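# Insert knob peg in top drawer, leave drawer open

## Task

Push the square peg of the loose knob all the way into the hole on the top drawer, and have that drawer pulled out by 85 mm or more. Both must hold on their own once the robot has released everything; anything kept in place only by a gripper does not count. Finish by opening the grippers and moving the arms away.

## Robot and tools

Robot: two six-joint arms, left_arm and right_arm, each with a parallel gripper, standing on opposite sides of a table. Base poses in the scene frame: left_arm at (-0.141, +0.521, +0.071) m, quat_wxyz (+0.837, 0, 0, -0.547); right_arm at (+0.186, -0.452, +0.116) m, quat_wxyz (+0.405, 0, 0, +0.914). The names are labels only and do not correspond to the sides of any camera image.

Frame: one shared scene frame. Origin at the table centre, +z up, table surface at z = +0.020 m, left_arm's base on the +y side. In a gripper's own frame the fingers extend along +x and close along y. The reported end_effector_position sits between the finger pads, about 3 to 4 cm short of the tips. Reported hand positions may be off, especially with the arm stretched far.

execute_actions(actions, pictures): actions is a list holding zero or one item. An empty list changes nothing and just returns the state. An action item is {"rows": [...], "steps": n}, with 1 to 15 rows and n up to 15 (default 15); each step lasts 1/30 s, one row per step, and the final row repeats if rows run out. A wait item is {"steps": n} with n up to 300, counted from the previous result, so thinking time is included. pictures (true/false) chooses whether the four camera images come back; by default they do. A rejected call sends nothing.

Row layout: a single flat list of 16 numbers covering both arms, even if only one moves: left x, y, z, qw, qx, qy, qz, opening, then right x, y, z, qw, qx, qy, qz, opening. x, y, z is an absolute target position for that gripper's end_effector_position in metres; the quaternion (w first) is an absolute target orientation; both in the scene frame. A call is rejected if any target lies over 0.6 m from that arm's last reported position along any of the gripper's axes. To hold orientation, repeat one fixed quaternion in every row rather than copying the drifting reported one. For an arm that should not move, resend its full pose from the last result before it came to rest, plus the opening it should keep.

Opening: a scale from -1 to 1. +1 means fully open (0.088 m); empty fingers close at about -0.80, and values below that change nothing. Closing from fully open needs at least about 0.5 s.

Motion limits: every step, the commanded pose is clipped to within 70 mm and 16 degrees of the measured one, then joints follow via damped inverse kinematics, favouring position over orientation. After an action ends, an arm only continues to its last clipped pose, so a distant target may need several calls; check the result and send the remainder. Joint friction can leave the hand short or slightly tilted, and tiny moves may not happen; verify and correct after each move.

move(target, speed): target is one 16-number row as above (absolute poses and openings for both arms). speed is the path's top speed in m/s, 0.002 to 0.5, default 0.25; rotation is capped at twice that in rad/s. Each gripper follows a straight line to its pose, both finishing together, lasting 0.5 to 10 s; longer paths are cut off at 10 s. Rotation takes the shorter direction. There is no collision avoidance with objects or the other arm. Hands may lag, wander, or exceed the speed, particularly near full extension. Openings are applied at the start. Faster contact and aiming deeper past a surface both mean harder pushes. The result adds a move: line giving the ending (done, off_target, moving, held, fault) and any limits (paced = pose was clipped; held = some steps blocked, after which the arm may speed up sharply), plus each gripper's distance from its pose. If only one arm is named, the other finished at rest.

wait(seconds): 0 to 10 s, sends nothing new.

zoom_image(camera, region): camera is cam_high, cam_low, cam_left_wrist or cam_right_wrist; region [x0, y0, x1, y1] in pixels of that 504x504 image, origin top-left, at most 504 by 504.

read_manual(section): returns licence text only; no motion. finished_scene(scene): ends the current scene permanently and reports success. Replying without any tool call ends everything.

Results: a state line, left_arm: ... | right_arm: ..., with each gripper's position, quaternion, and linear/angular velocities. grip_measured is the finger opening on the command scale; it may carry a fixed error up to about 1 mm, and reads up to 3 mm (0.061) narrower while squeezing something rigid. To grasp firmly, command roughly 0.07 below grip_measured; smaller gaps give lighter grips. Parts under about 3 mm thick get proportionally less force. Pads push about 34 to 49 N each, briefly more on first contact. A "pose unreachable" line means a clearance check changed or blocked that arm's command; HELD marks affected steps. A "Hand target" line shows where each arm is currently being driven.

Joint ranges (rad): waist -3.054 to 3.054, shoulder 0 to 3.142, elbow 0 to 2.356, wrist pitch -1.571 to 1.571, wrist yaw -1.571 to 1.571, wrist roll -3.142 to 3.142. Load limits (N m): waist 17.8, shoulder 22, elbow 22, wrist pitch 5.8, wrist yaw 5.78, wrist roll 5.42, including held weight. Exceeding one causes a torque fault: the arm freezes for 10 s and drops the rest of the call. Sustained holding warms motors: MOTOR HOT appears from 50 °C; at 95 °C an OVER-TEMPERATURE FAULT holds the arm, and if it does not cool within 30 to 60 s it goes limp and its gripper releases.

The simulation keeps running while the operator thinks. Occasional disturbances may jerk a held part or shove a loose one. Avoid: knocking anything off the table (task fails), letting the arms collide or press on each other, dropping or slamming parts, and forceful pushes.

Each tool is called as a command line: name --argument value for each argument, lists and objects as JSON in quotes; but a table of rows of numbers goes row by row, as --pt "numbers of a row", without its own name.

## Session

execute_actions --actions '[]'

Scene clock: 0.00 s of 4500.00 s.
left_arm: end_effector_position=(-0.0121, +0.2323, +0.3911) grip_measured=+0.994 end_effector_quat_wxyz=(+0.838, -0.012, -0.021, -0.545) end_effector_velocity=(-0.003, -0.001, -0.002) end_effector_angular_velocity=(+0.010, -0.004, -0.014) | right_arm: end_effector_position=(-0.0264, -0.2198, +0.4389) grip_measured=+0.981 end_effector_quat_wxyz=(+0.405, +0.022, -0.010, +0.914) end_effector_velocity=(+0.000, -0.001, -0.002) end_effector_angular_velocity=(+0.010, -0.021, +0.004)
Joint positions: left_arm=[0.006 0.854 0.644 0.257 0.001 0.003 0.088] | right_arm=[0.003 0.845 0.649 0.245 0.002 0.    0.087]
Joint velocities: left_arm=[-0.007 -0.002 -0.002 -0.007  0.007  0.007 -0.   ] | right_arm=[-0.002 -0.002 -0.002 -0.007 -0.007 -0.022 -0.   ]
Heat: left arm: hottest shoulder 33 °C (+0.0 °C/min); right arm: hottest shoulder 30 °C (+0.0 °C/min).
Hand target (left_arm): -0.012, +0.232, +0.391; +0.838, -0.012, -0.021, -0.545
Hand target (right_arm): -0.026, -0.220, +0.439; +0.405, +0.022, -0.010, +0.914

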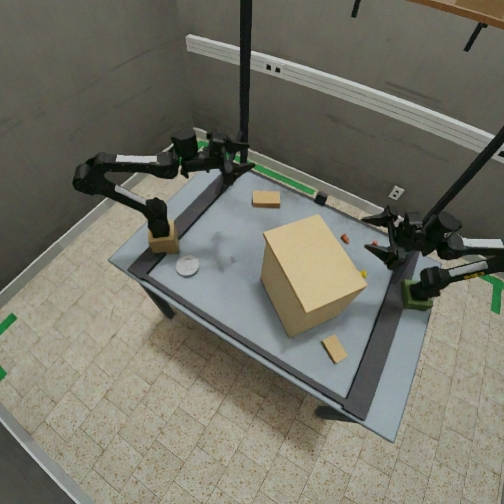

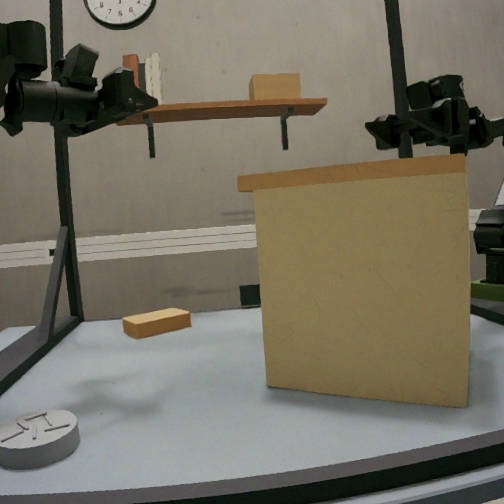

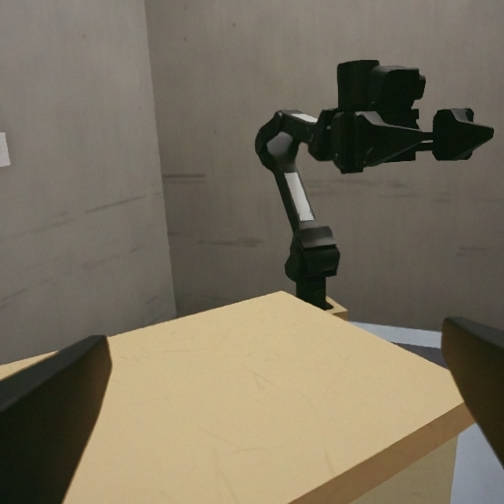

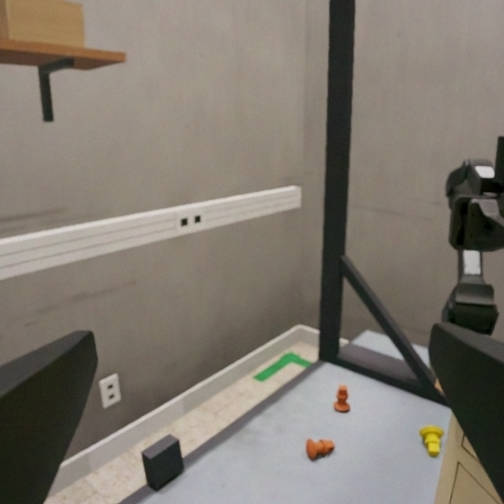

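Similar layout. Look with both.

move --target '[-0.2,0.27,0.24,0.527,0.44,0.369,-0.627,1,-0.03,-0.24,0.24,0.793,0,0,0.609,1]'

Scene clock: 7.17 s of 4500.00 s.
left_arm: end_effector_position=(-0.1986, +0.2715, +0.2384) grip_measured=+0.994 end_effector_quat_wxyz=(+0.527, +0.441, +0.368, -0.626) end_effector_velocity=(-0.002, +0.004, -0.001) end_effector_angular_velocity=(+0.024, +0.009, +0.011) | right_arm: end_effector_position=(-0.0274, -0.2398, +0.2401) grip_measured=+0.981 end_effector_quat_wxyz=(+0.793, -0.005, -0.004, +0.610) end_effector_velocity=(+0.001, +0.000, -0.001) end_effector_angular_velocity=(-0.003, -0.014, -0.010)
Joint positions: left_arm=[-0.657  1.226  1.069 -1.066 -0.027 -0.063  0.088] | right_arm=[0.573 1.817 0.452 1.244 1.569 0.109 0.087]
Joint velocities: left_arm=[-0.007  0.002  0.002 -0.022  0.007 -0.022 -0.   ] | right_arm=[-0.002  0.002  0.002 -0.007  0.007 -0.007 -0.   ]
Heat: left arm: hottest shoulder 33 °C (+0.0 °C/min); right arm: hottest shoulder 30 °C (+0.0 °C/min).
Hand target (left_arm): -0.201, +0.269, +0.240; +0.526, +0.440, +0.368, -0.628
Hand target (right_arm): -0.030, -0.240, +0.241; +0.793, -0.000, -0.000, +0.609
Off the commanded pose (left_arm): 0.003 m, 0 deg.
Off the commanded pose (right_arm): 0.003 m, 1 deg.
joint sent to its limit (right arm) — the command would take joint 5 (wrist yaw) past its upper limit, so that joint was sent only as far as its limit.
After step 90, 0.97 s passed at rest.
move: done
camera_calibration (this result's frames):
cam_left_wrist: T_world_to_cam=[[-0.973191, 0.227358, -0.0347431, -0.242203], [0.228787, 0.972438, -0.0449534, -0.175687], [0.023565, -0.0516971, -0.998385, 0.33732], [0, 0, 0, 1]] pos_world=[-0.203464, 0.24335, 0.320462]
cam_right_wrist: T_world_to_cam=[[0.962117, -0.272253, -0.014471, -0.0288185], [-0.0988002, -0.298697, -0.94922, 0.188228], [0.254106, 0.91469, -0.31428, 0.379559], [0, 0, 0, 1]] pos_world=[-0.0501242, -0.298801, 0.29754]

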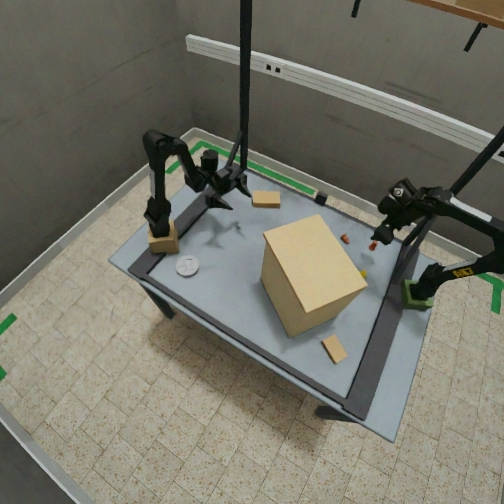

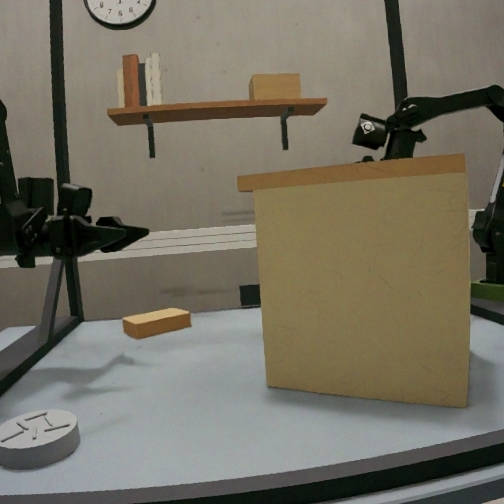

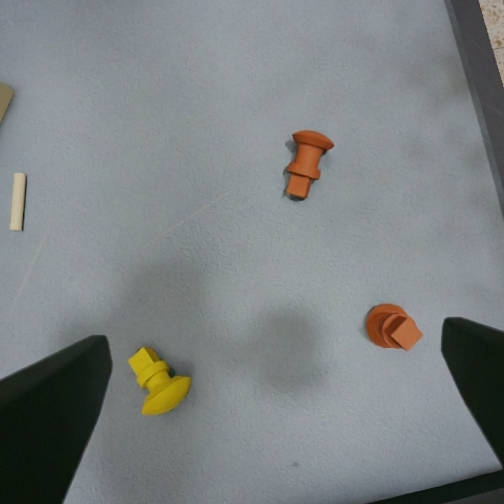

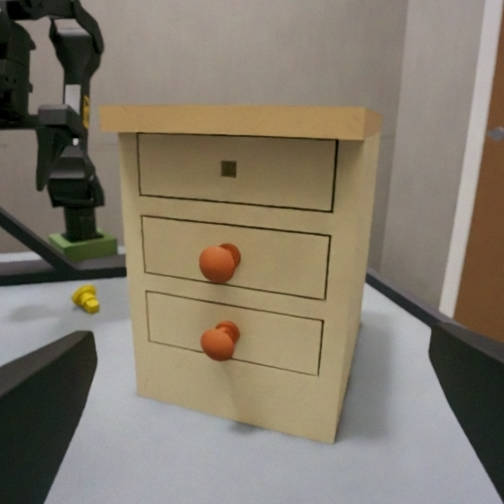

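zoom_image --camera "cam_left_wrist" --region '[110,110,440,430]'

zoom_image --camera "cam_right_wrist" --region '[120,100,380,300]'

Region (110, 110, 440, 430) of cam_left_wrist's 504x504 image, scaled by 1.527, with more detail than that image has; it fills the top 489 rows of this view, and the rest is white.

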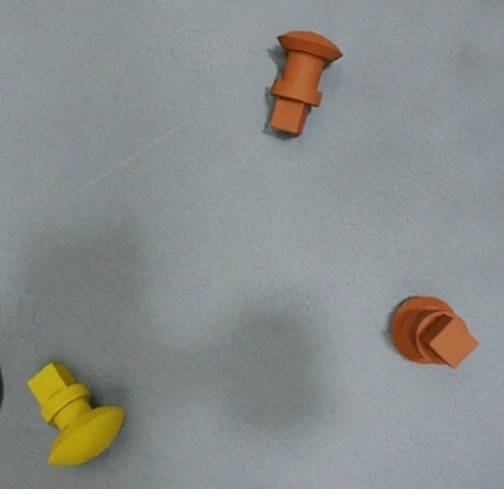

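Region (120, 100, 380, 300) of cam_right_wrist's 504x504 image, scaled by 1.938, with more detail than that image has; it fills the top 388 rows of this view, and the rest is white.

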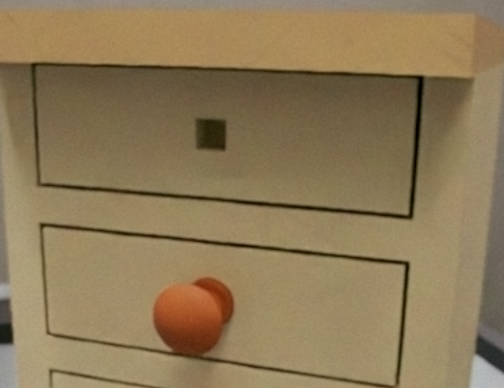

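move --target '[-0.236,0.1944,0.11,0.364,0.606,0.364,-0.606,-0.1,-0.0274,-0.2398,0.2401,0.793,0,0,0.609,1]'

Scene clock: 22.43 s of 4500.00 s.
left_arm: end_effector_position=(-0.2332, +0.1972, +0.1118) grip_measured=-0.098 end_effector_quat_wxyz=(+0.368, +0.603, +0.365, -0.606) end_effector_velocity=(+0.003, +0.002, -0.003) end_effector_angular_velocity=(+0.014, -0.012, +0.024) | right_arm: end_effector_position=(-0.0273, -0.2398, +0.2400) grip_measured=+0.981 end_effector_quat_wxyz=(+0.793, -0.002, -0.001, +0.609) end_effector_velocity=(+0.002, +0.000, +0.001) end_effector_angular_velocity=(+0.002, +0.004, -0.010)
Joint positions: left_arm=[-0.691  1.888  1.261 -0.939 -0.     0.204  0.034] | right_arm=[0.573 1.818 0.453 1.244 1.57  0.117 0.087]
Joint velocities: left_arm=[ 0.002  0.007 -0.002 -0.007 -0.007 -0.022 -0.   ] | right_arm=[-0.002 -0.007 -0.002 -0.007  0.007  0.007 -0.   ]
Heat: left arm: hottest elbow 33 °C (+0.0 °C/min); right arm: hottest shoulder 30 °C (+0.0 °C/min).
Hand target (left_arm): -0.235, +0.195, +0.110; +0.364, +0.606, +0.364, -0.606
Hand target (right_arm): -0.027, -0.240, +0.240; +0.793, +0.000, +0.000, +0.609
Off the commanded pose (left_arm): 0.004 m, 1 deg.
Off the commanded pose (right_arm): 0.000 m, 0 deg.
After step 90, 10.77 s passed at rest.
move: done
camera_calibration (this result's frames):
cam_left_wrist: T_world_to_cam=[[-0.855896, 0.517015, -0.0117223, -0.295663], [0.491433, 0.820187, 0.292895, -0.0476827], [0.161046, 0.244927, -0.956073, 0.176713], [0, 0, 0, 1]] pos_world=[-0.258083, 0.148689, 0.17945]
cam_right_wrist: T_world_to_cam=[[0.961681, -0.273311, -0.021719, -0.0274116], [-0.105753, -0.296684, -0.949102, 0.188403], [0.252956, 0.91503, -0.314219, 0.379563], [0, 0, 0, 1]] pos_world=[-0.0497274, -0.298907, 0.297484]

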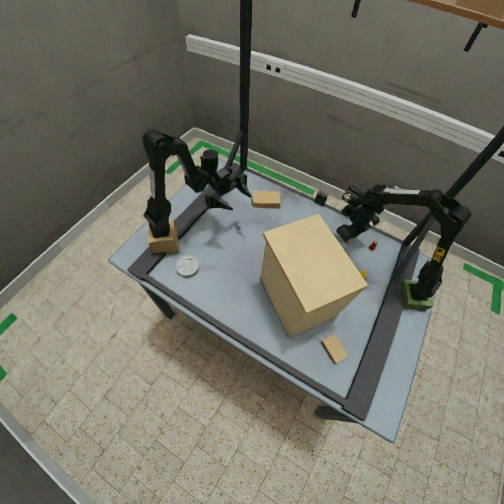

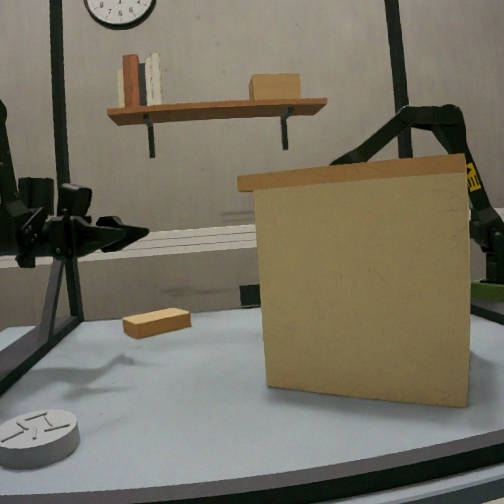

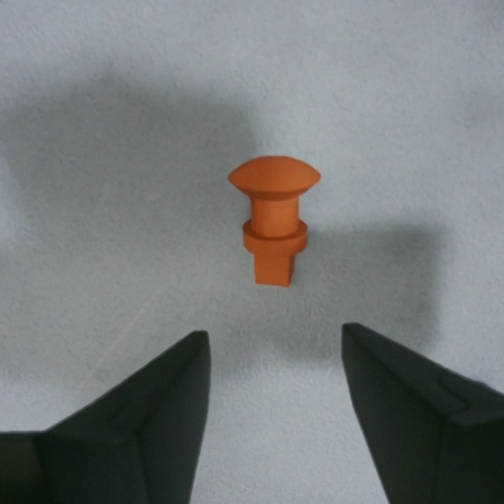

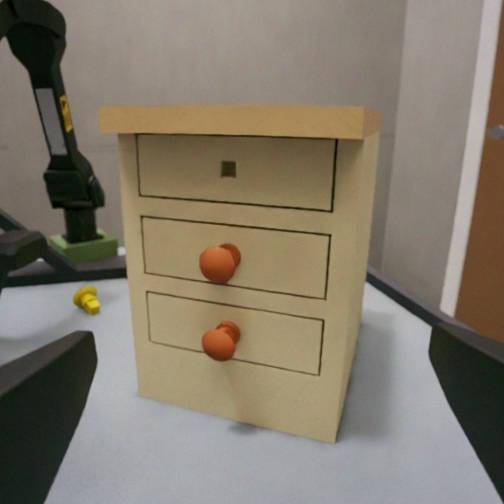

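move --target '[-0.237,0.197,0.061,0.364,0.606,0.364,-0.606,-0.1,-0.0274,-0.2398,0.2401,0.793,0,0,0.609,1]' --speed 0.06

Scene clock: 28.90 s of 4500.00 s.
left_arm: end_effector_position=(-0.2365, +0.1935, +0.0675) grip_measured=-0.098 end_effector_quat_wxyz=(+0.369, +0.601, +0.360, -0.611) end_effector_velocity=(+0.001, +0.004, -0.001) end_effector_angular_velocity=(+0.010, -0.011, -0.010) | right_arm: end_effector_position=(-0.0273, -0.2398, +0.2400) grip_measured=+0.981 end_effector_quat_wxyz=(+0.793, -0.002, -0.001, +0.609) end_effector_velocity=(+0.002, +0.000, -0.001) end_effector_angular_velocity=(-0.008, -0.033, -0.010)
Joint positions: left_arm=[-0.698  1.969  1.178 -0.761 -0.     0.204  0.034] | right_arm=[0.573 1.818 0.453 1.244 1.57  0.117 0.087]
Joint velocities: left_arm=[-0.002 -0.002 -0.007 -0.007 -0.007  0.007 -0.   ] | right_arm=[-0.002  0.002 -0.002 -0.007  0.007 -0.022 -0.   ]
Heat: left arm: hottest shoulder 33 °C (+0.0 °C/min); right arm: hottest shoulder 31 °C (+2.1 °C/min).
Hand target (left_arm): -0.237, +0.197, +0.061; +0.364, +0.606, +0.364, -0.606
Hand target (right_arm): -0.027, -0.240, +0.240; +0.793, -0.000, -0.000, +0.609
Off the commanded pose (left_arm): 0.007 m, 1 deg.
Off the commanded pose (right_arm): 0.000 m, 0 deg.
After step 90, 2.27 s passed at rest.
move: done
camera_calibration (this result's frames):
cam_left_wrist: T_world_to_cam=[[-0.852579, 0.522371, -0.015438, -0.297158], [0.497872, 0.820863, 0.279834, -0.0278095], [0.15885, 0.230894, -0.959924, 0.138238], [0, 0, 0, 1]] pos_world=[-0.261464, 0.146136, 0.135892]
cam_right_wrist: T_world_to_cam=[[0.961681, -0.273311, -0.021719, -0.0274116], [-0.105753, -0.296684, -0.949102, 0.188403], [0.252956, 0.91503, -0.314219, 0.379563], [0, 0, 0, 1]] pos_world=[-0.0497274, -0.298907, 0.297484]

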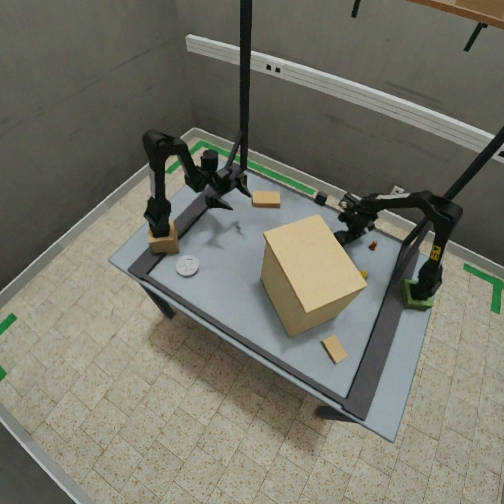

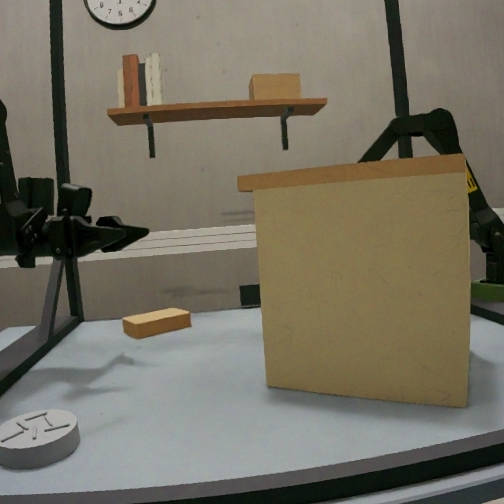

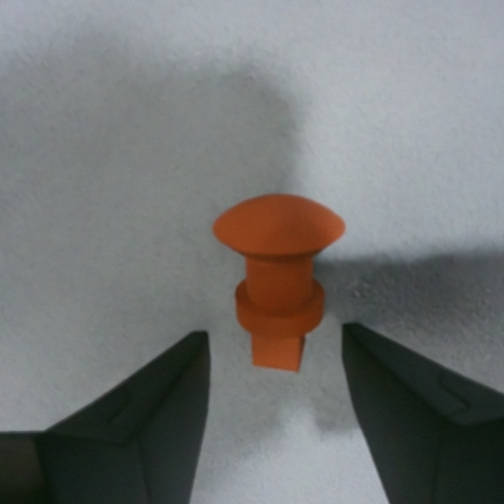

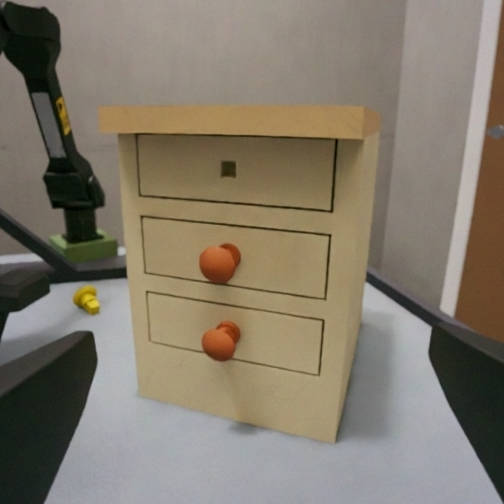

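Back off ~3 mm and lower slightly.

move --target '[-0.2355,0.2005,0.059,0.364,0.606,0.364,-0.606,-0.1,-0.0274,-0.2398,0.2401,0.793,0,0,0.609,1]' --speed 0.03

move --target '[-0.2355,0.2005,0.059,0.364,0.606,0.364,-0.606,-0.68,-0.0274,-0.2398,0.2401,0.793,0,0,0.609,1]' --speed 0.03

Scene clock: 32.93 s of 4500.00 s.
left_arm: end_effector_position=(-0.2354, +0.1972, +0.0633) grip_measured=-0.098 end_effector_quat_wxyz=(+0.368, +0.602, +0.361, -0.609) end_effector_velocity=(-0.000, -0.001, +0.000) end_effector_angular_velocity=(-0.009, -0.005, +0.020) | right_arm: end_effector_position=(-0.0273, -0.2398, +0.2400) grip_measured=+0.981 end_effector_quat_wxyz=(+0.793, -0.002, -0.001, +0.609) end_effector_velocity=(+0.000, +0.001, -0.001) end_effector_angular_velocity=(-0.012, -0.042, +0.005)
Joint positions: left_arm=[-0.698  1.969  1.159 -0.747 -0.     0.204  0.034] | right_arm=[0.573 1.818 0.453 1.244 1.57  0.117 0.087]
Joint velocities: left_arm=[-0.002 -0.002 -0.002  0.007 -0.007 -0.022  0.   ] | right_arm=[-0.002 -0.002 -0.002 -0.022 -0.007 -0.022 -0.   ]
Heat: left arm: hottest shoulder 34 °C (+1.8 °C/min); right arm: hottest shoulder 31 °C (+1.8 °C/min).
Hand target (left_arm): -0.235, +0.201, +0.059; +0.364, +0.606, +0.364, -0.606
Hand target (right_arm): -0.027, -0.240, +0.240; +0.793, -0.000, +0.000, +0.609
Off the commanded pose (left_arm): 0.005 m, 1 deg.
Off the commanded pose (right_arm): 0.000 m, 0 deg.
After step 90, 0.33 s passed at rest.
move: done
camera_calibration (this result's frames):
cam_left_wrist: T_world_to_cam=[[-0.852554, 0.522457, -0.0138316, -0.298348], [0.49739, 0.819207, 0.285489, -0.0303402], [0.160487, 0.236515, -0.958282, 0.132338], [0, 0, 0, 1]] pos_world=[-0.260505, 0.149429, 0.131352]
cam_right_wrist: T_world_to_cam=[[0.961681, -0.273311, -0.021719, -0.0274116], [-0.105753, -0.296684, -0.949102, 0.188403], [0.252956, 0.91503, -0.314219, 0.379563], [0, 0, 0, 1]] pos_world=[-0.0497274, -0.298907, 0.297484]

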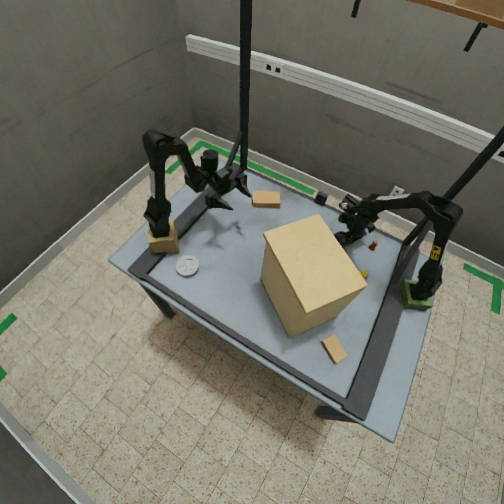

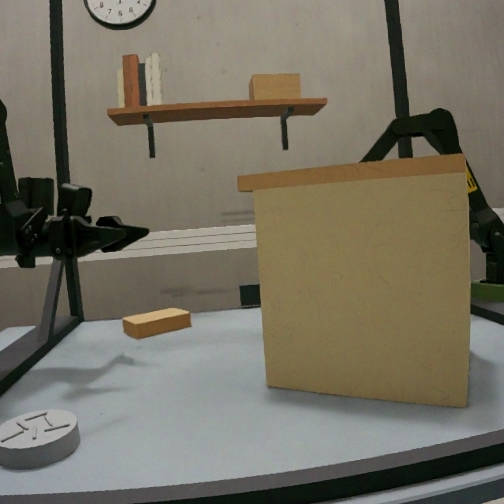

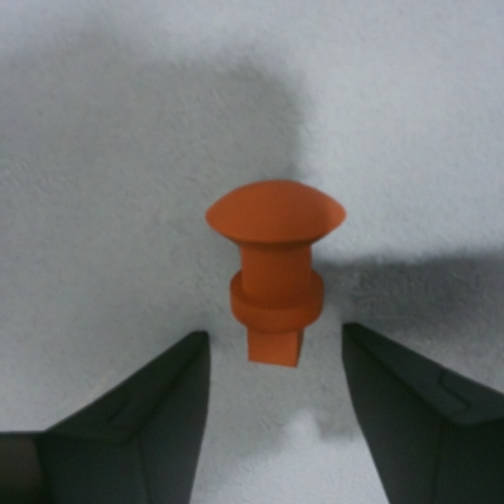

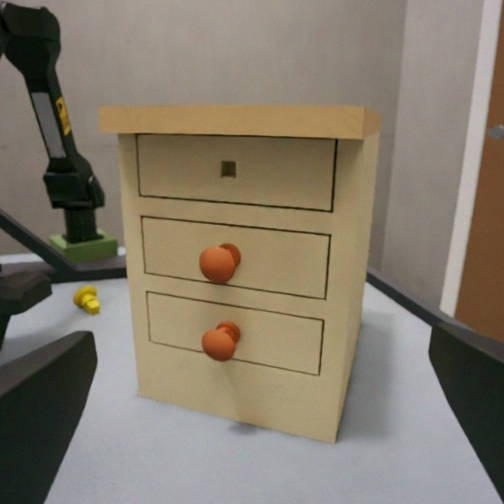

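Scene clock: 33.63 s of 4500.00 s.
left_arm: end_effector_position=(-0.2354, +0.1972, +0.0633) grip_measured=-0.634 end_effector_quat_wxyz=(+0.368, +0.602, +0.361, -0.609) end_effector_velocity=(+0.001, +0.002, +0.000) end_effector_angular_velocity=(+0.001, -0.023, +0.015) | right_arm: end_effector_position=(-0.0273, -0.2398, +0.2400) grip_measured=+0.981 end_effector_quat_wxyz=(+0.793, -0.002, -0.001, +0.609) end_effector_velocity=(-0.001, +0.001, +0.000) end_effector_angular_velocity=(+0.000, +0.005, +0.005)
Joint positions: left_arm=[-0.698  1.969  1.159 -0.747 -0.     0.204  0.008] | right_arm=[0.573 1.818 0.453 1.244 1.57  0.117 0.087]
Joint velocities: left_arm=[-0.007 -0.002 -0.002 -0.007 -0.022 -0.022 -0.   ] | right_arm=[-0.002 -0.002  0.002 -0.007 -0.007  0.007 -0.   ]
Heat: left arm: hottest shoulder 34 °C (+1.8 °C/min); right arm: hottest shoulder 31 °C (+1.8 °C/min).
Hand target (left_arm): -0.235, +0.201, +0.059; +0.364, +0.606, +0.364, -0.606
Hand target (right_arm): -0.027, -0.240, +0.240; +0.793, -0.000, +0.000, +0.609
Off the commanded pose (left_arm): 0.005 m, 1 deg.
Off the commanded pose (right_arm): 0.000 m, 0 deg.
move: done
camera_calibration (this result's frames):
cam_left_wrist: T_world_to_cam=[[-0.852554, 0.522457, -0.0138316, -0.298348], [0.49739, 0.819207, 0.285489, -0.0303402], [0.160487, 0.236515, -0.958282, 0.132338], [0, 0, 0, 1]] pos_world=[-0.260505, 0.149429, 0.131352]
cam_right_wrist: T_world_to_cam=[[0.961681, -0.273311, -0.021719, -0.0274116], [-0.105753, -0.296684, -0.949102, 0.188403], [0.252956, 0.91503, -0.314219, 0.379563], [0, 0, 0, 1]] pos_world=[-0.0497274, -0.298907, 0.297484]

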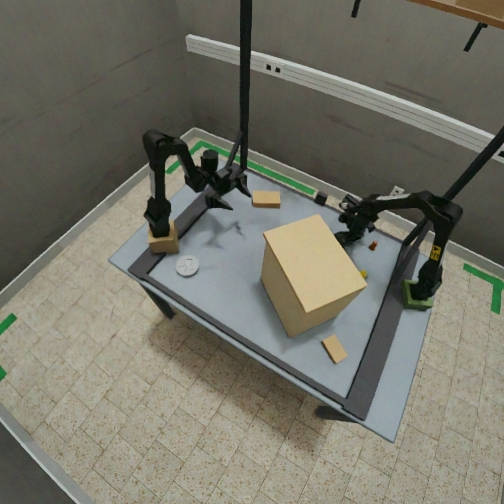

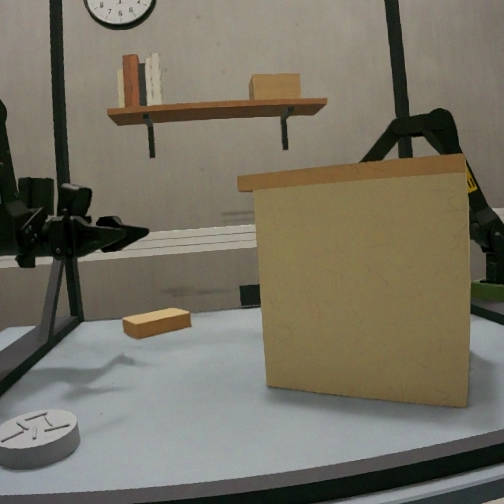

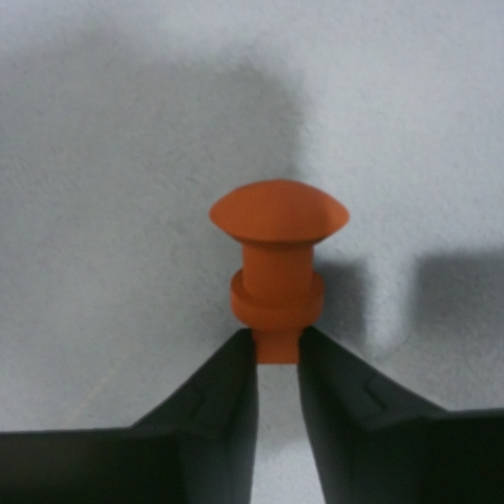

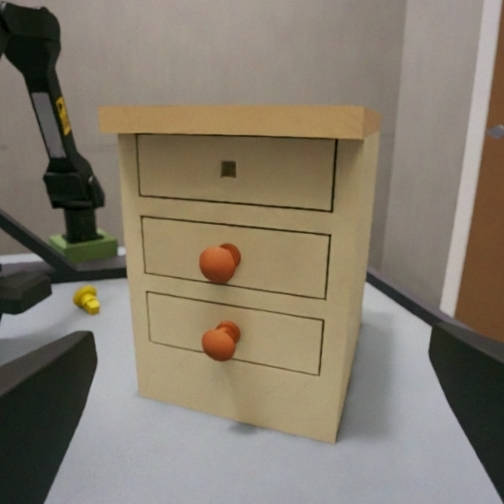

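move --target '[-0.23,0.0,0.22,0.653,0.271,0.653,-0.271,-0.7,-0.10,-0.13,0.21,0.381,-0.097,0.04,0.919,0.4]' --speed 0.15

Scene clock: 50.50 s of 4500.00 s.
left_arm: end_effector_position=(-0.2309, +0.0010, +0.2021) grip_measured=-0.634 end_effector_quat_wxyz=(+0.669, +0.158, +0.616, -0.385) end_effector_velocity=(-0.000, -0.001, +0.001) end_effector_angular_velocity=(-0.007, +0.001, +0.021) | right_arm: end_effector_position=(-0.0989, -0.1333, +0.2081) grip_measured=+0.402 end_effector_quat_wxyz=(+0.381, -0.099, +0.043, +0.918) end_effector_velocity=(+0.000, -0.000, -0.005) end_effector_angular_velocity=(-0.013, -0.018, +0.006)
Joint positions: left_arm=[-0.586  2.375  2.338 -1.203 -0.001 -0.943  0.008] | right_arm=[-0.038  1.84   0.546  1.077 -0.083 -0.015  0.059]
Joint velocities: left_arm=[-0.002 -0.002 -0.002  0.007 -0.007 -0.022  0.   ] | right_arm=[-0.002  0.002  0.002 -0.022 -0.007 -0.007 -0.   ]
Heat: left arm: hottest shoulder 37 °C (+4.8 °C/min); right arm: hottest shoulder 31 °C (+1.2 °C/min).
Hand target (left_arm): -0.229, -0.001, +0.219; +0.671, +0.140, +0.612, -0.394
Hand target (right_arm): -0.100, -0.130, +0.210; +0.381, -0.097, +0.040, +0.919
Off the commanded pose (left_arm): 0.018 m, 19 deg; orientation clipped at the last step of the last action.
Off the commanded pose (right_arm): 0.004 m, 0 deg.
joint sent to its limit (left arm) — the command would take joint 3 (elbow) past its upper limit, so that joint was sent only as far as its limit.
After step 90, 9.23 s passed at rest.
move: off_target (left_arm); limits=paced
camera_calibration (this result's frames):
cam_left_wrist: T_world_to_cam=[[-0.752216, -0.613399, 0.240653, -0.217137], [-0.613436, 0.785254, 0.0840967, -0.127246], [-0.240558, -0.084366, -0.966961, 0.2205], [0, 0, 0, 1]] pos_world=[-0.188348, -0.014668, 0.27617]
cam_right_wrist: T_world_to_cam=[[0.723418, 0.689947, -0.0252958, 0.175361], [0.336829, -0.384678, -0.8594, 0.19555], [-0.602672, 0.613185, -0.510677, 0.206257], [0, 0, 0, 1]] pos_world=[-0.0684204, -0.17224, 0.277822]

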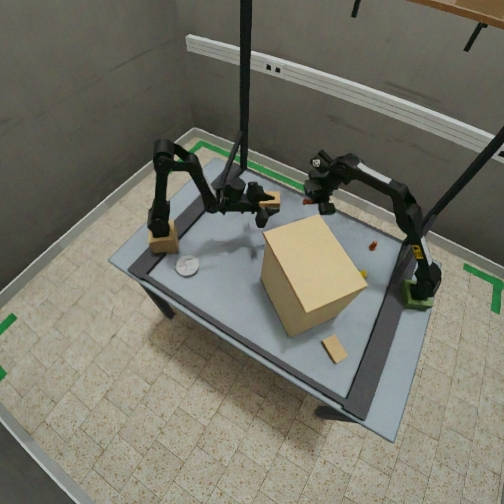

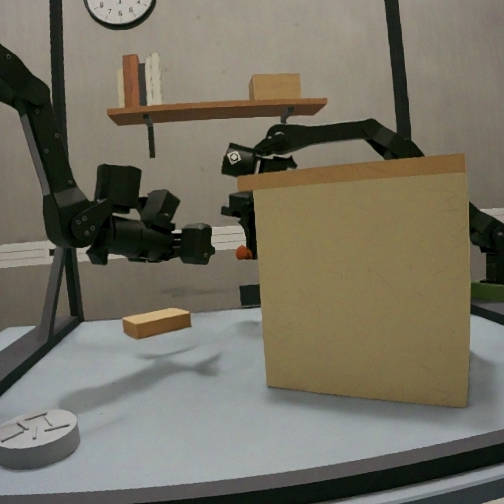

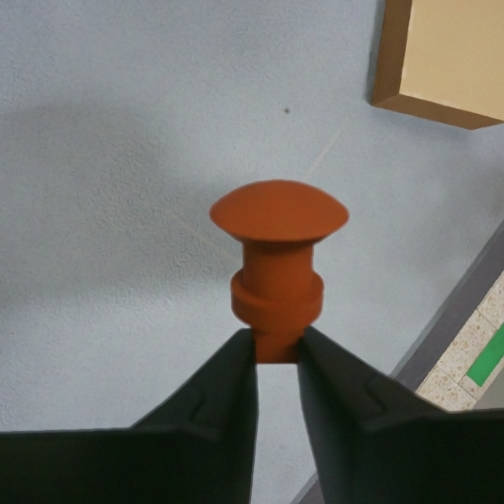

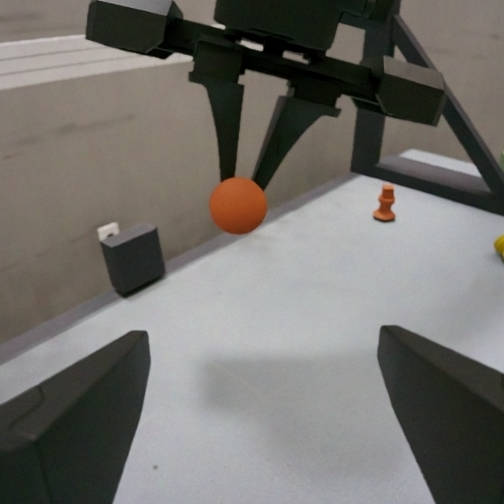

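move --target '[-0.22,0.07,0.15,0.653,0.271,0.653,-0.271,-0.7,-0.11,-0.04,0.145,0.381,-0.097,0.04,0.919,0.4]' --speed 0.15

Scene clock: 57.00 s of 4500.00 s.
left_arm: end_effector_position=(-0.2192, +0.0688, +0.1419) grip_measured=-0.634 end_effector_quat_wxyz=(+0.652, +0.276, +0.654, -0.267) end_effector_velocity=(+0.001, +0.004, -0.002) end_effector_angular_velocity=(+0.013, -0.025, -0.000) | right_arm: end_effector_position=(-0.1096, -0.0426, +0.1452) grip_measured=+0.402 end_effector_quat_wxyz=(+0.381, -0.099, +0.043, +0.918) end_effector_velocity=(-0.002, -0.001, +0.001) end_effector_angular_velocity=(+0.009, +0.003, +0.021)
Joint positions: left_arm=[-0.586  2.375  2.145 -1.355 -0.001 -0.954  0.008] | right_arm=[-0.177  2.271  0.887  1.163 -0.219 -0.046  0.059]
Joint velocities: left_arm=[-0.007 -0.002 -0.012 -0.007 -0.022 -0.007  0.   ] | right_arm=[-0.002  0.002  0.002  0.007 -0.022 -0.007 -0.   ]
Heat: left arm: hottest shoulder 42 °C (+9.5 °C/min); right arm: hottest shoulder 32 °C (+2.1 °C/min).
Hand target (left_arm): -0.220, +0.070, +0.150; +0.653, +0.271, +0.653, -0.271
Hand target (right_arm): -0.111, -0.040, +0.145; +0.381, -0.097, +0.040, +0.919
Off the commanded pose (left_arm): 0.008 m, 1 deg.
Off the commanded pose (right_arm): 0.003 m, 0 deg.
After step 90, 1.93 s passed at rest.
move: done
camera_calibration (this result's frames):
cam_left_wrist: T_world_to_cam=[[-0.751477, -0.659416, -0.0212652, -0.111817], [-0.632947, 0.711468, 0.305272, -0.198766], [-0.186172, 0.242865, -0.952028, 0.158145], [0, 0, 0, 1]] pos_world=[-0.180394, 0.0292745, 0.208858]
cam_right_wrist: T_world_to_cam=[[0.723279, 0.690081, -0.0256045, 0.11907], [0.336006, -0.384079, -0.85999, 0.179987], [-0.603297, 0.61341, -0.509667, 0.111837], [0, 0, 0, 1]] pos_world=[-0.0791265, -0.0816406, 0.214835]

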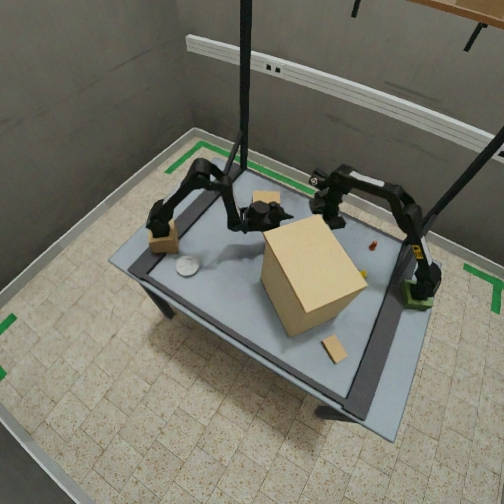

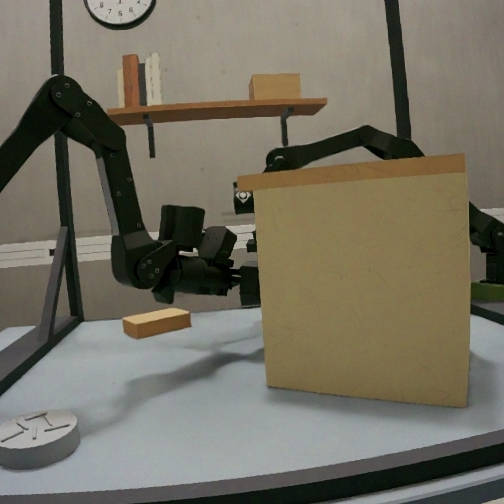

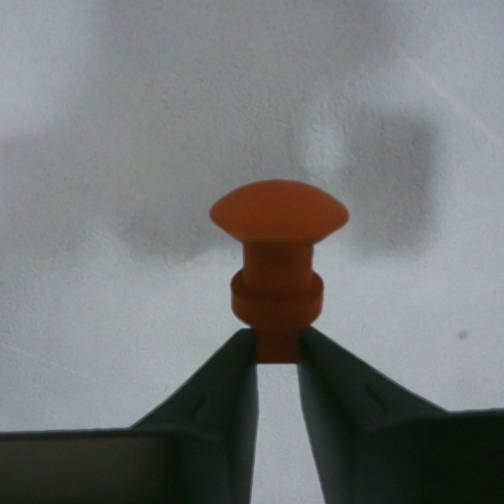

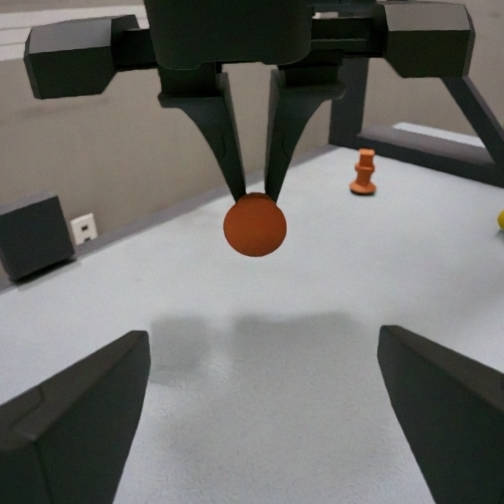

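move --target '[-0.22,0.07,0.22,0.80,0.19,0.462,-0.332,-0.7,-0.08,-0.09,0.27,0.487,0.019,0.707,0.513,0.4]' --speed 0.2

move --target '[-0.22,0.07,0.22,0.80,0.19,0.462,-0.332,-0.7,-0.143,-0.007,0.272,0.331,0.358,0.863,-0.137,0.4]' --speed 0.2

Scene clock: 73.73 s of 4500.00 s.
left_arm: end_effector_position=(-0.2194, +0.0674, +0.2118) grip_measured=-0.634 end_effector_quat_wxyz=(+0.799, +0.199, +0.463, -0.327) end_effector_velocity=(+0.001, +0.003, -0.001) end_effector_angular_velocity=(+0.002, -0.003, +0.018) | right_arm: end_effector_position=(-0.0781, -0.0938, +0.2587) grip_measured=+0.402 end_effector_quat_wxyz=(+0.493, +0.009, +0.707, +0.508) end_effector_velocity=(+0.000, -0.005, -0.003) end_effector_angular_velocity=(-0.025, -0.004, +0.003)
Joint positions: left_arm=[-0.731  2.113  1.906 -1.127 -0.461 -1.042  0.008] | right_arm=[-0.152  1.675  1.141 -0.234 -0.147  1.43   0.059]
Joint velocities: left_arm=[-0.002 -0.002 -0.007 -0.007 -0.007 -0.022 -0.   ] | right_arm=[ 0.002 -0.002 -0.002 -0.022 -0.007  0.007 -0.   ]
Heat: left arm: hottest shoulder 52 °C (+20.1 °C/min); right arm: hottest shoulder 34 °C (+4.0 °C/min). Fold the left arm in close to its base before you think long.
Hand target (left_arm): -0.220, +0.070, +0.220; +0.800, +0.191, +0.462, -0.331
Hand target (right_arm): -0.079, -0.091, +0.270; +0.487, +0.019, +0.706, +0.513
Off the commanded pose (left_arm): 0.009 m, 1 deg.
Off the commanded pose (right_arm): 0.012 m, 1 deg.
MOTOR HOT: a motor of the left arm reached 50 °C. Now the hottest motor of the left arm, joint 2 (shoulder), reports 52 °C. The temperature limit of the motors' drives, at which the controller stops that arm, is 95 °C. To cool a motor, set the load down, stop pushing, or move to a pose that needs little force.
After step 90, 9.23 s passed at rest.
move: off_target (left_arm, right_arm)
camera_calibration (this result's frames):
cam_left_wrist: T_world_to_cam=[[-0.740097, -0.670254, -0.0549138, -0.101012], [-0.648067, 0.732637, -0.207971, -0.115343], [0.179625, -0.118331, -0.976592, 0.334817], [0, 0, 0, 1]] pos_world=[-0.209651, 0.0564198, 0.297444]
cam_right_wrist: T_world_to_cam=[[0.476986, -0.511526, -0.71472, 0.180835], [-0.522834, -0.8188, 0.237089, -0.144277], [-0.70649, 0.260592, -0.658, 0.217304], [0, 0, 0, 1]] pos_world=[-0.00816619, -0.08226, 0.306439]

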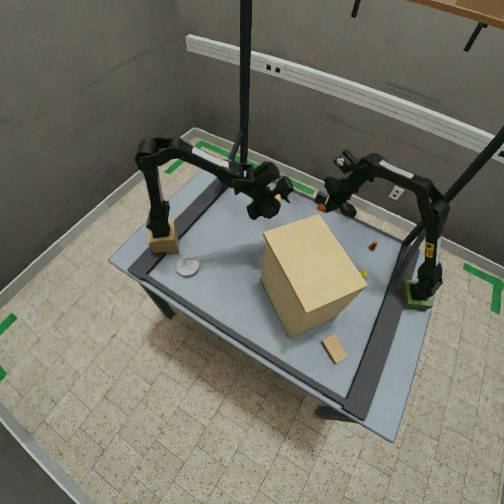

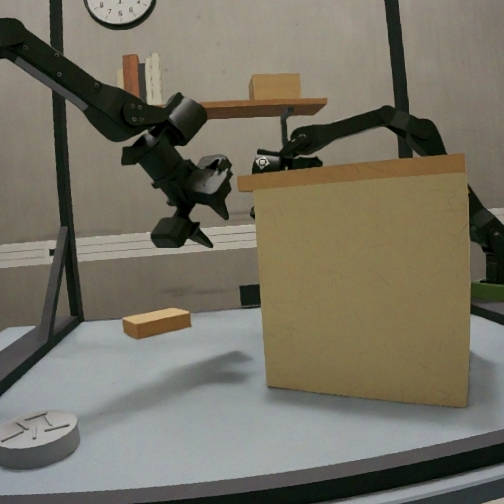

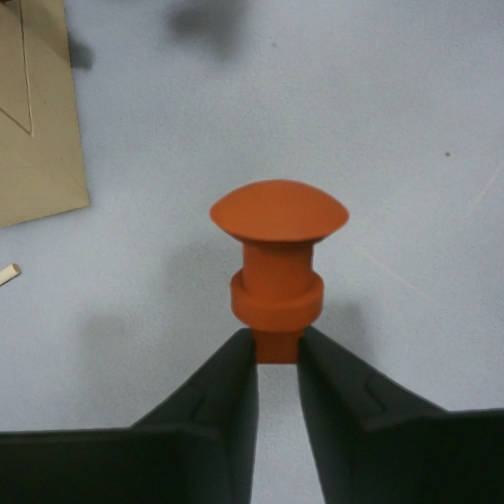

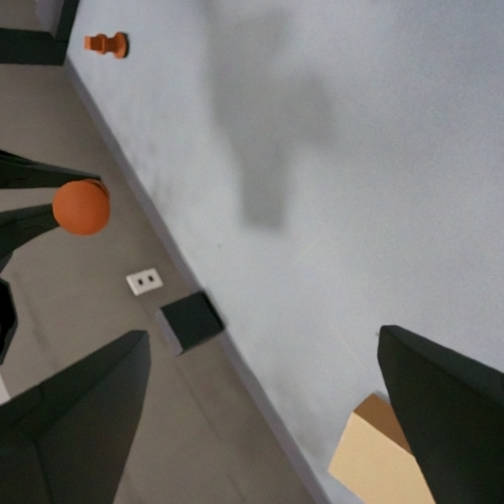

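Scene clock: 78.07 s of 4500.00 s.
left_arm: end_effector_position=(-0.2193, +0.0676, +0.2120) grip_measured=-0.634 end_effector_quat_wxyz=(+0.799, +0.198, +0.463, -0.327) end_effector_velocity=(+0.000, +0.002, +0.000) end_effector_angular_velocity=(-0.003, -0.002, +0.018) | right_arm: end_effector_position=(-0.1406, -0.0095, +0.2694) grip_measured=+0.402 end_effector_quat_wxyz=(+0.334, +0.356, +0.862, -0.138) end_effector_velocity=(-0.000, -0.003, -0.001) end_effector_angular_velocity=(-0.026, +0.007, +0.009)
Joint positions: left_arm=[-0.731  2.11   1.902 -1.124 -0.461 -1.043  0.008] | right_arm=[-0.14   2.049  1.66  -0.36  -0.14   3.012  0.059]
Joint velocities: left_arm=[-0.002 -0.002 -0.002 -0.007 -0.007 -0.022 -0.   ] | right_arm=[-0.002  0.002  0.007 -0.022 -0.022  0.007 -0.   ]
Heat: left arm: hottest shoulder 53 °C (+21.0 °C/min); right arm: hottest shoulder 35 °C (+5.0 °C/min). Fold the left arm in close to its base before you think long.
Hand target (left_arm): -0.220, +0.070, +0.220; +0.800, +0.190, +0.462, -0.332
Hand target (right_arm): -0.143, -0.007, +0.272; +0.331, +0.358, +0.863, -0.137
Off the commanded pose (left_arm): 0.008 m, 1 deg.
Off the commanded pose (right_arm): 0.004 m, 0 deg.
MOTOR HOT: still on. Now the hottest motor of the left arm, joint 2 (shoulder), reports 53 °C; a drive's own limit is 95 °C.
move: done
camera_calibration (this result's frames):
cam_left_wrist: T_world_to_cam=[[-0.73992, -0.670624, -0.0527413, -0.101274], [-0.648486, 0.73194, -0.209118, -0.115178], [0.178843, -0.120528, -0.976467, 0.334955], [0, 0, 0, 1]] pos_world=[-0.20953, 0.0567581, 0.297645]
cam_right_wrist: T_world_to_cam=[[-0.709685, -0.703865, 0.030354, -0.108004], [-0.267722, 0.309287, 0.912505, -0.245865], [-0.651669, 0.639465, -0.407937, 0.102253], [0, 0, 0, 1]] pos_world=[-0.0758371, -0.0653648, 0.269344]

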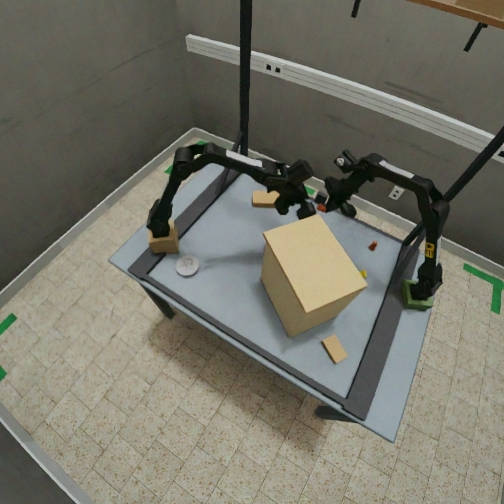

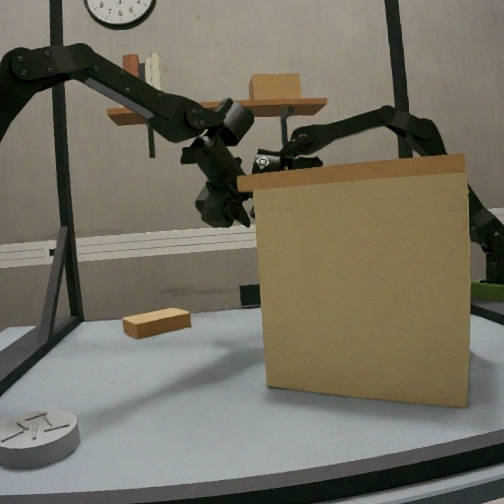

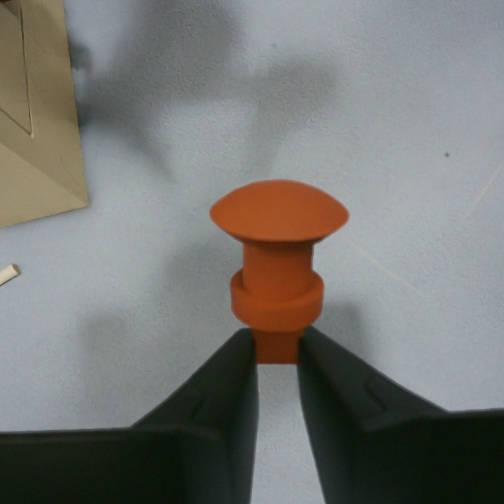

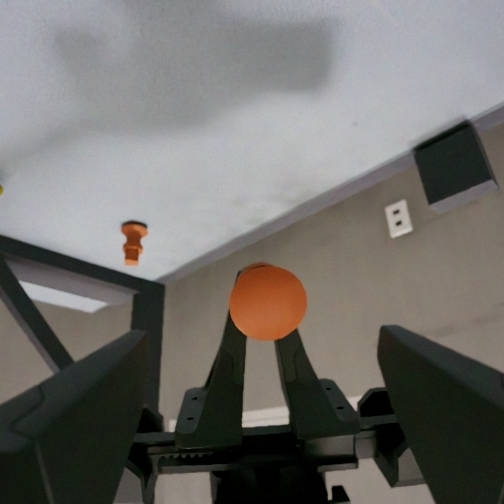

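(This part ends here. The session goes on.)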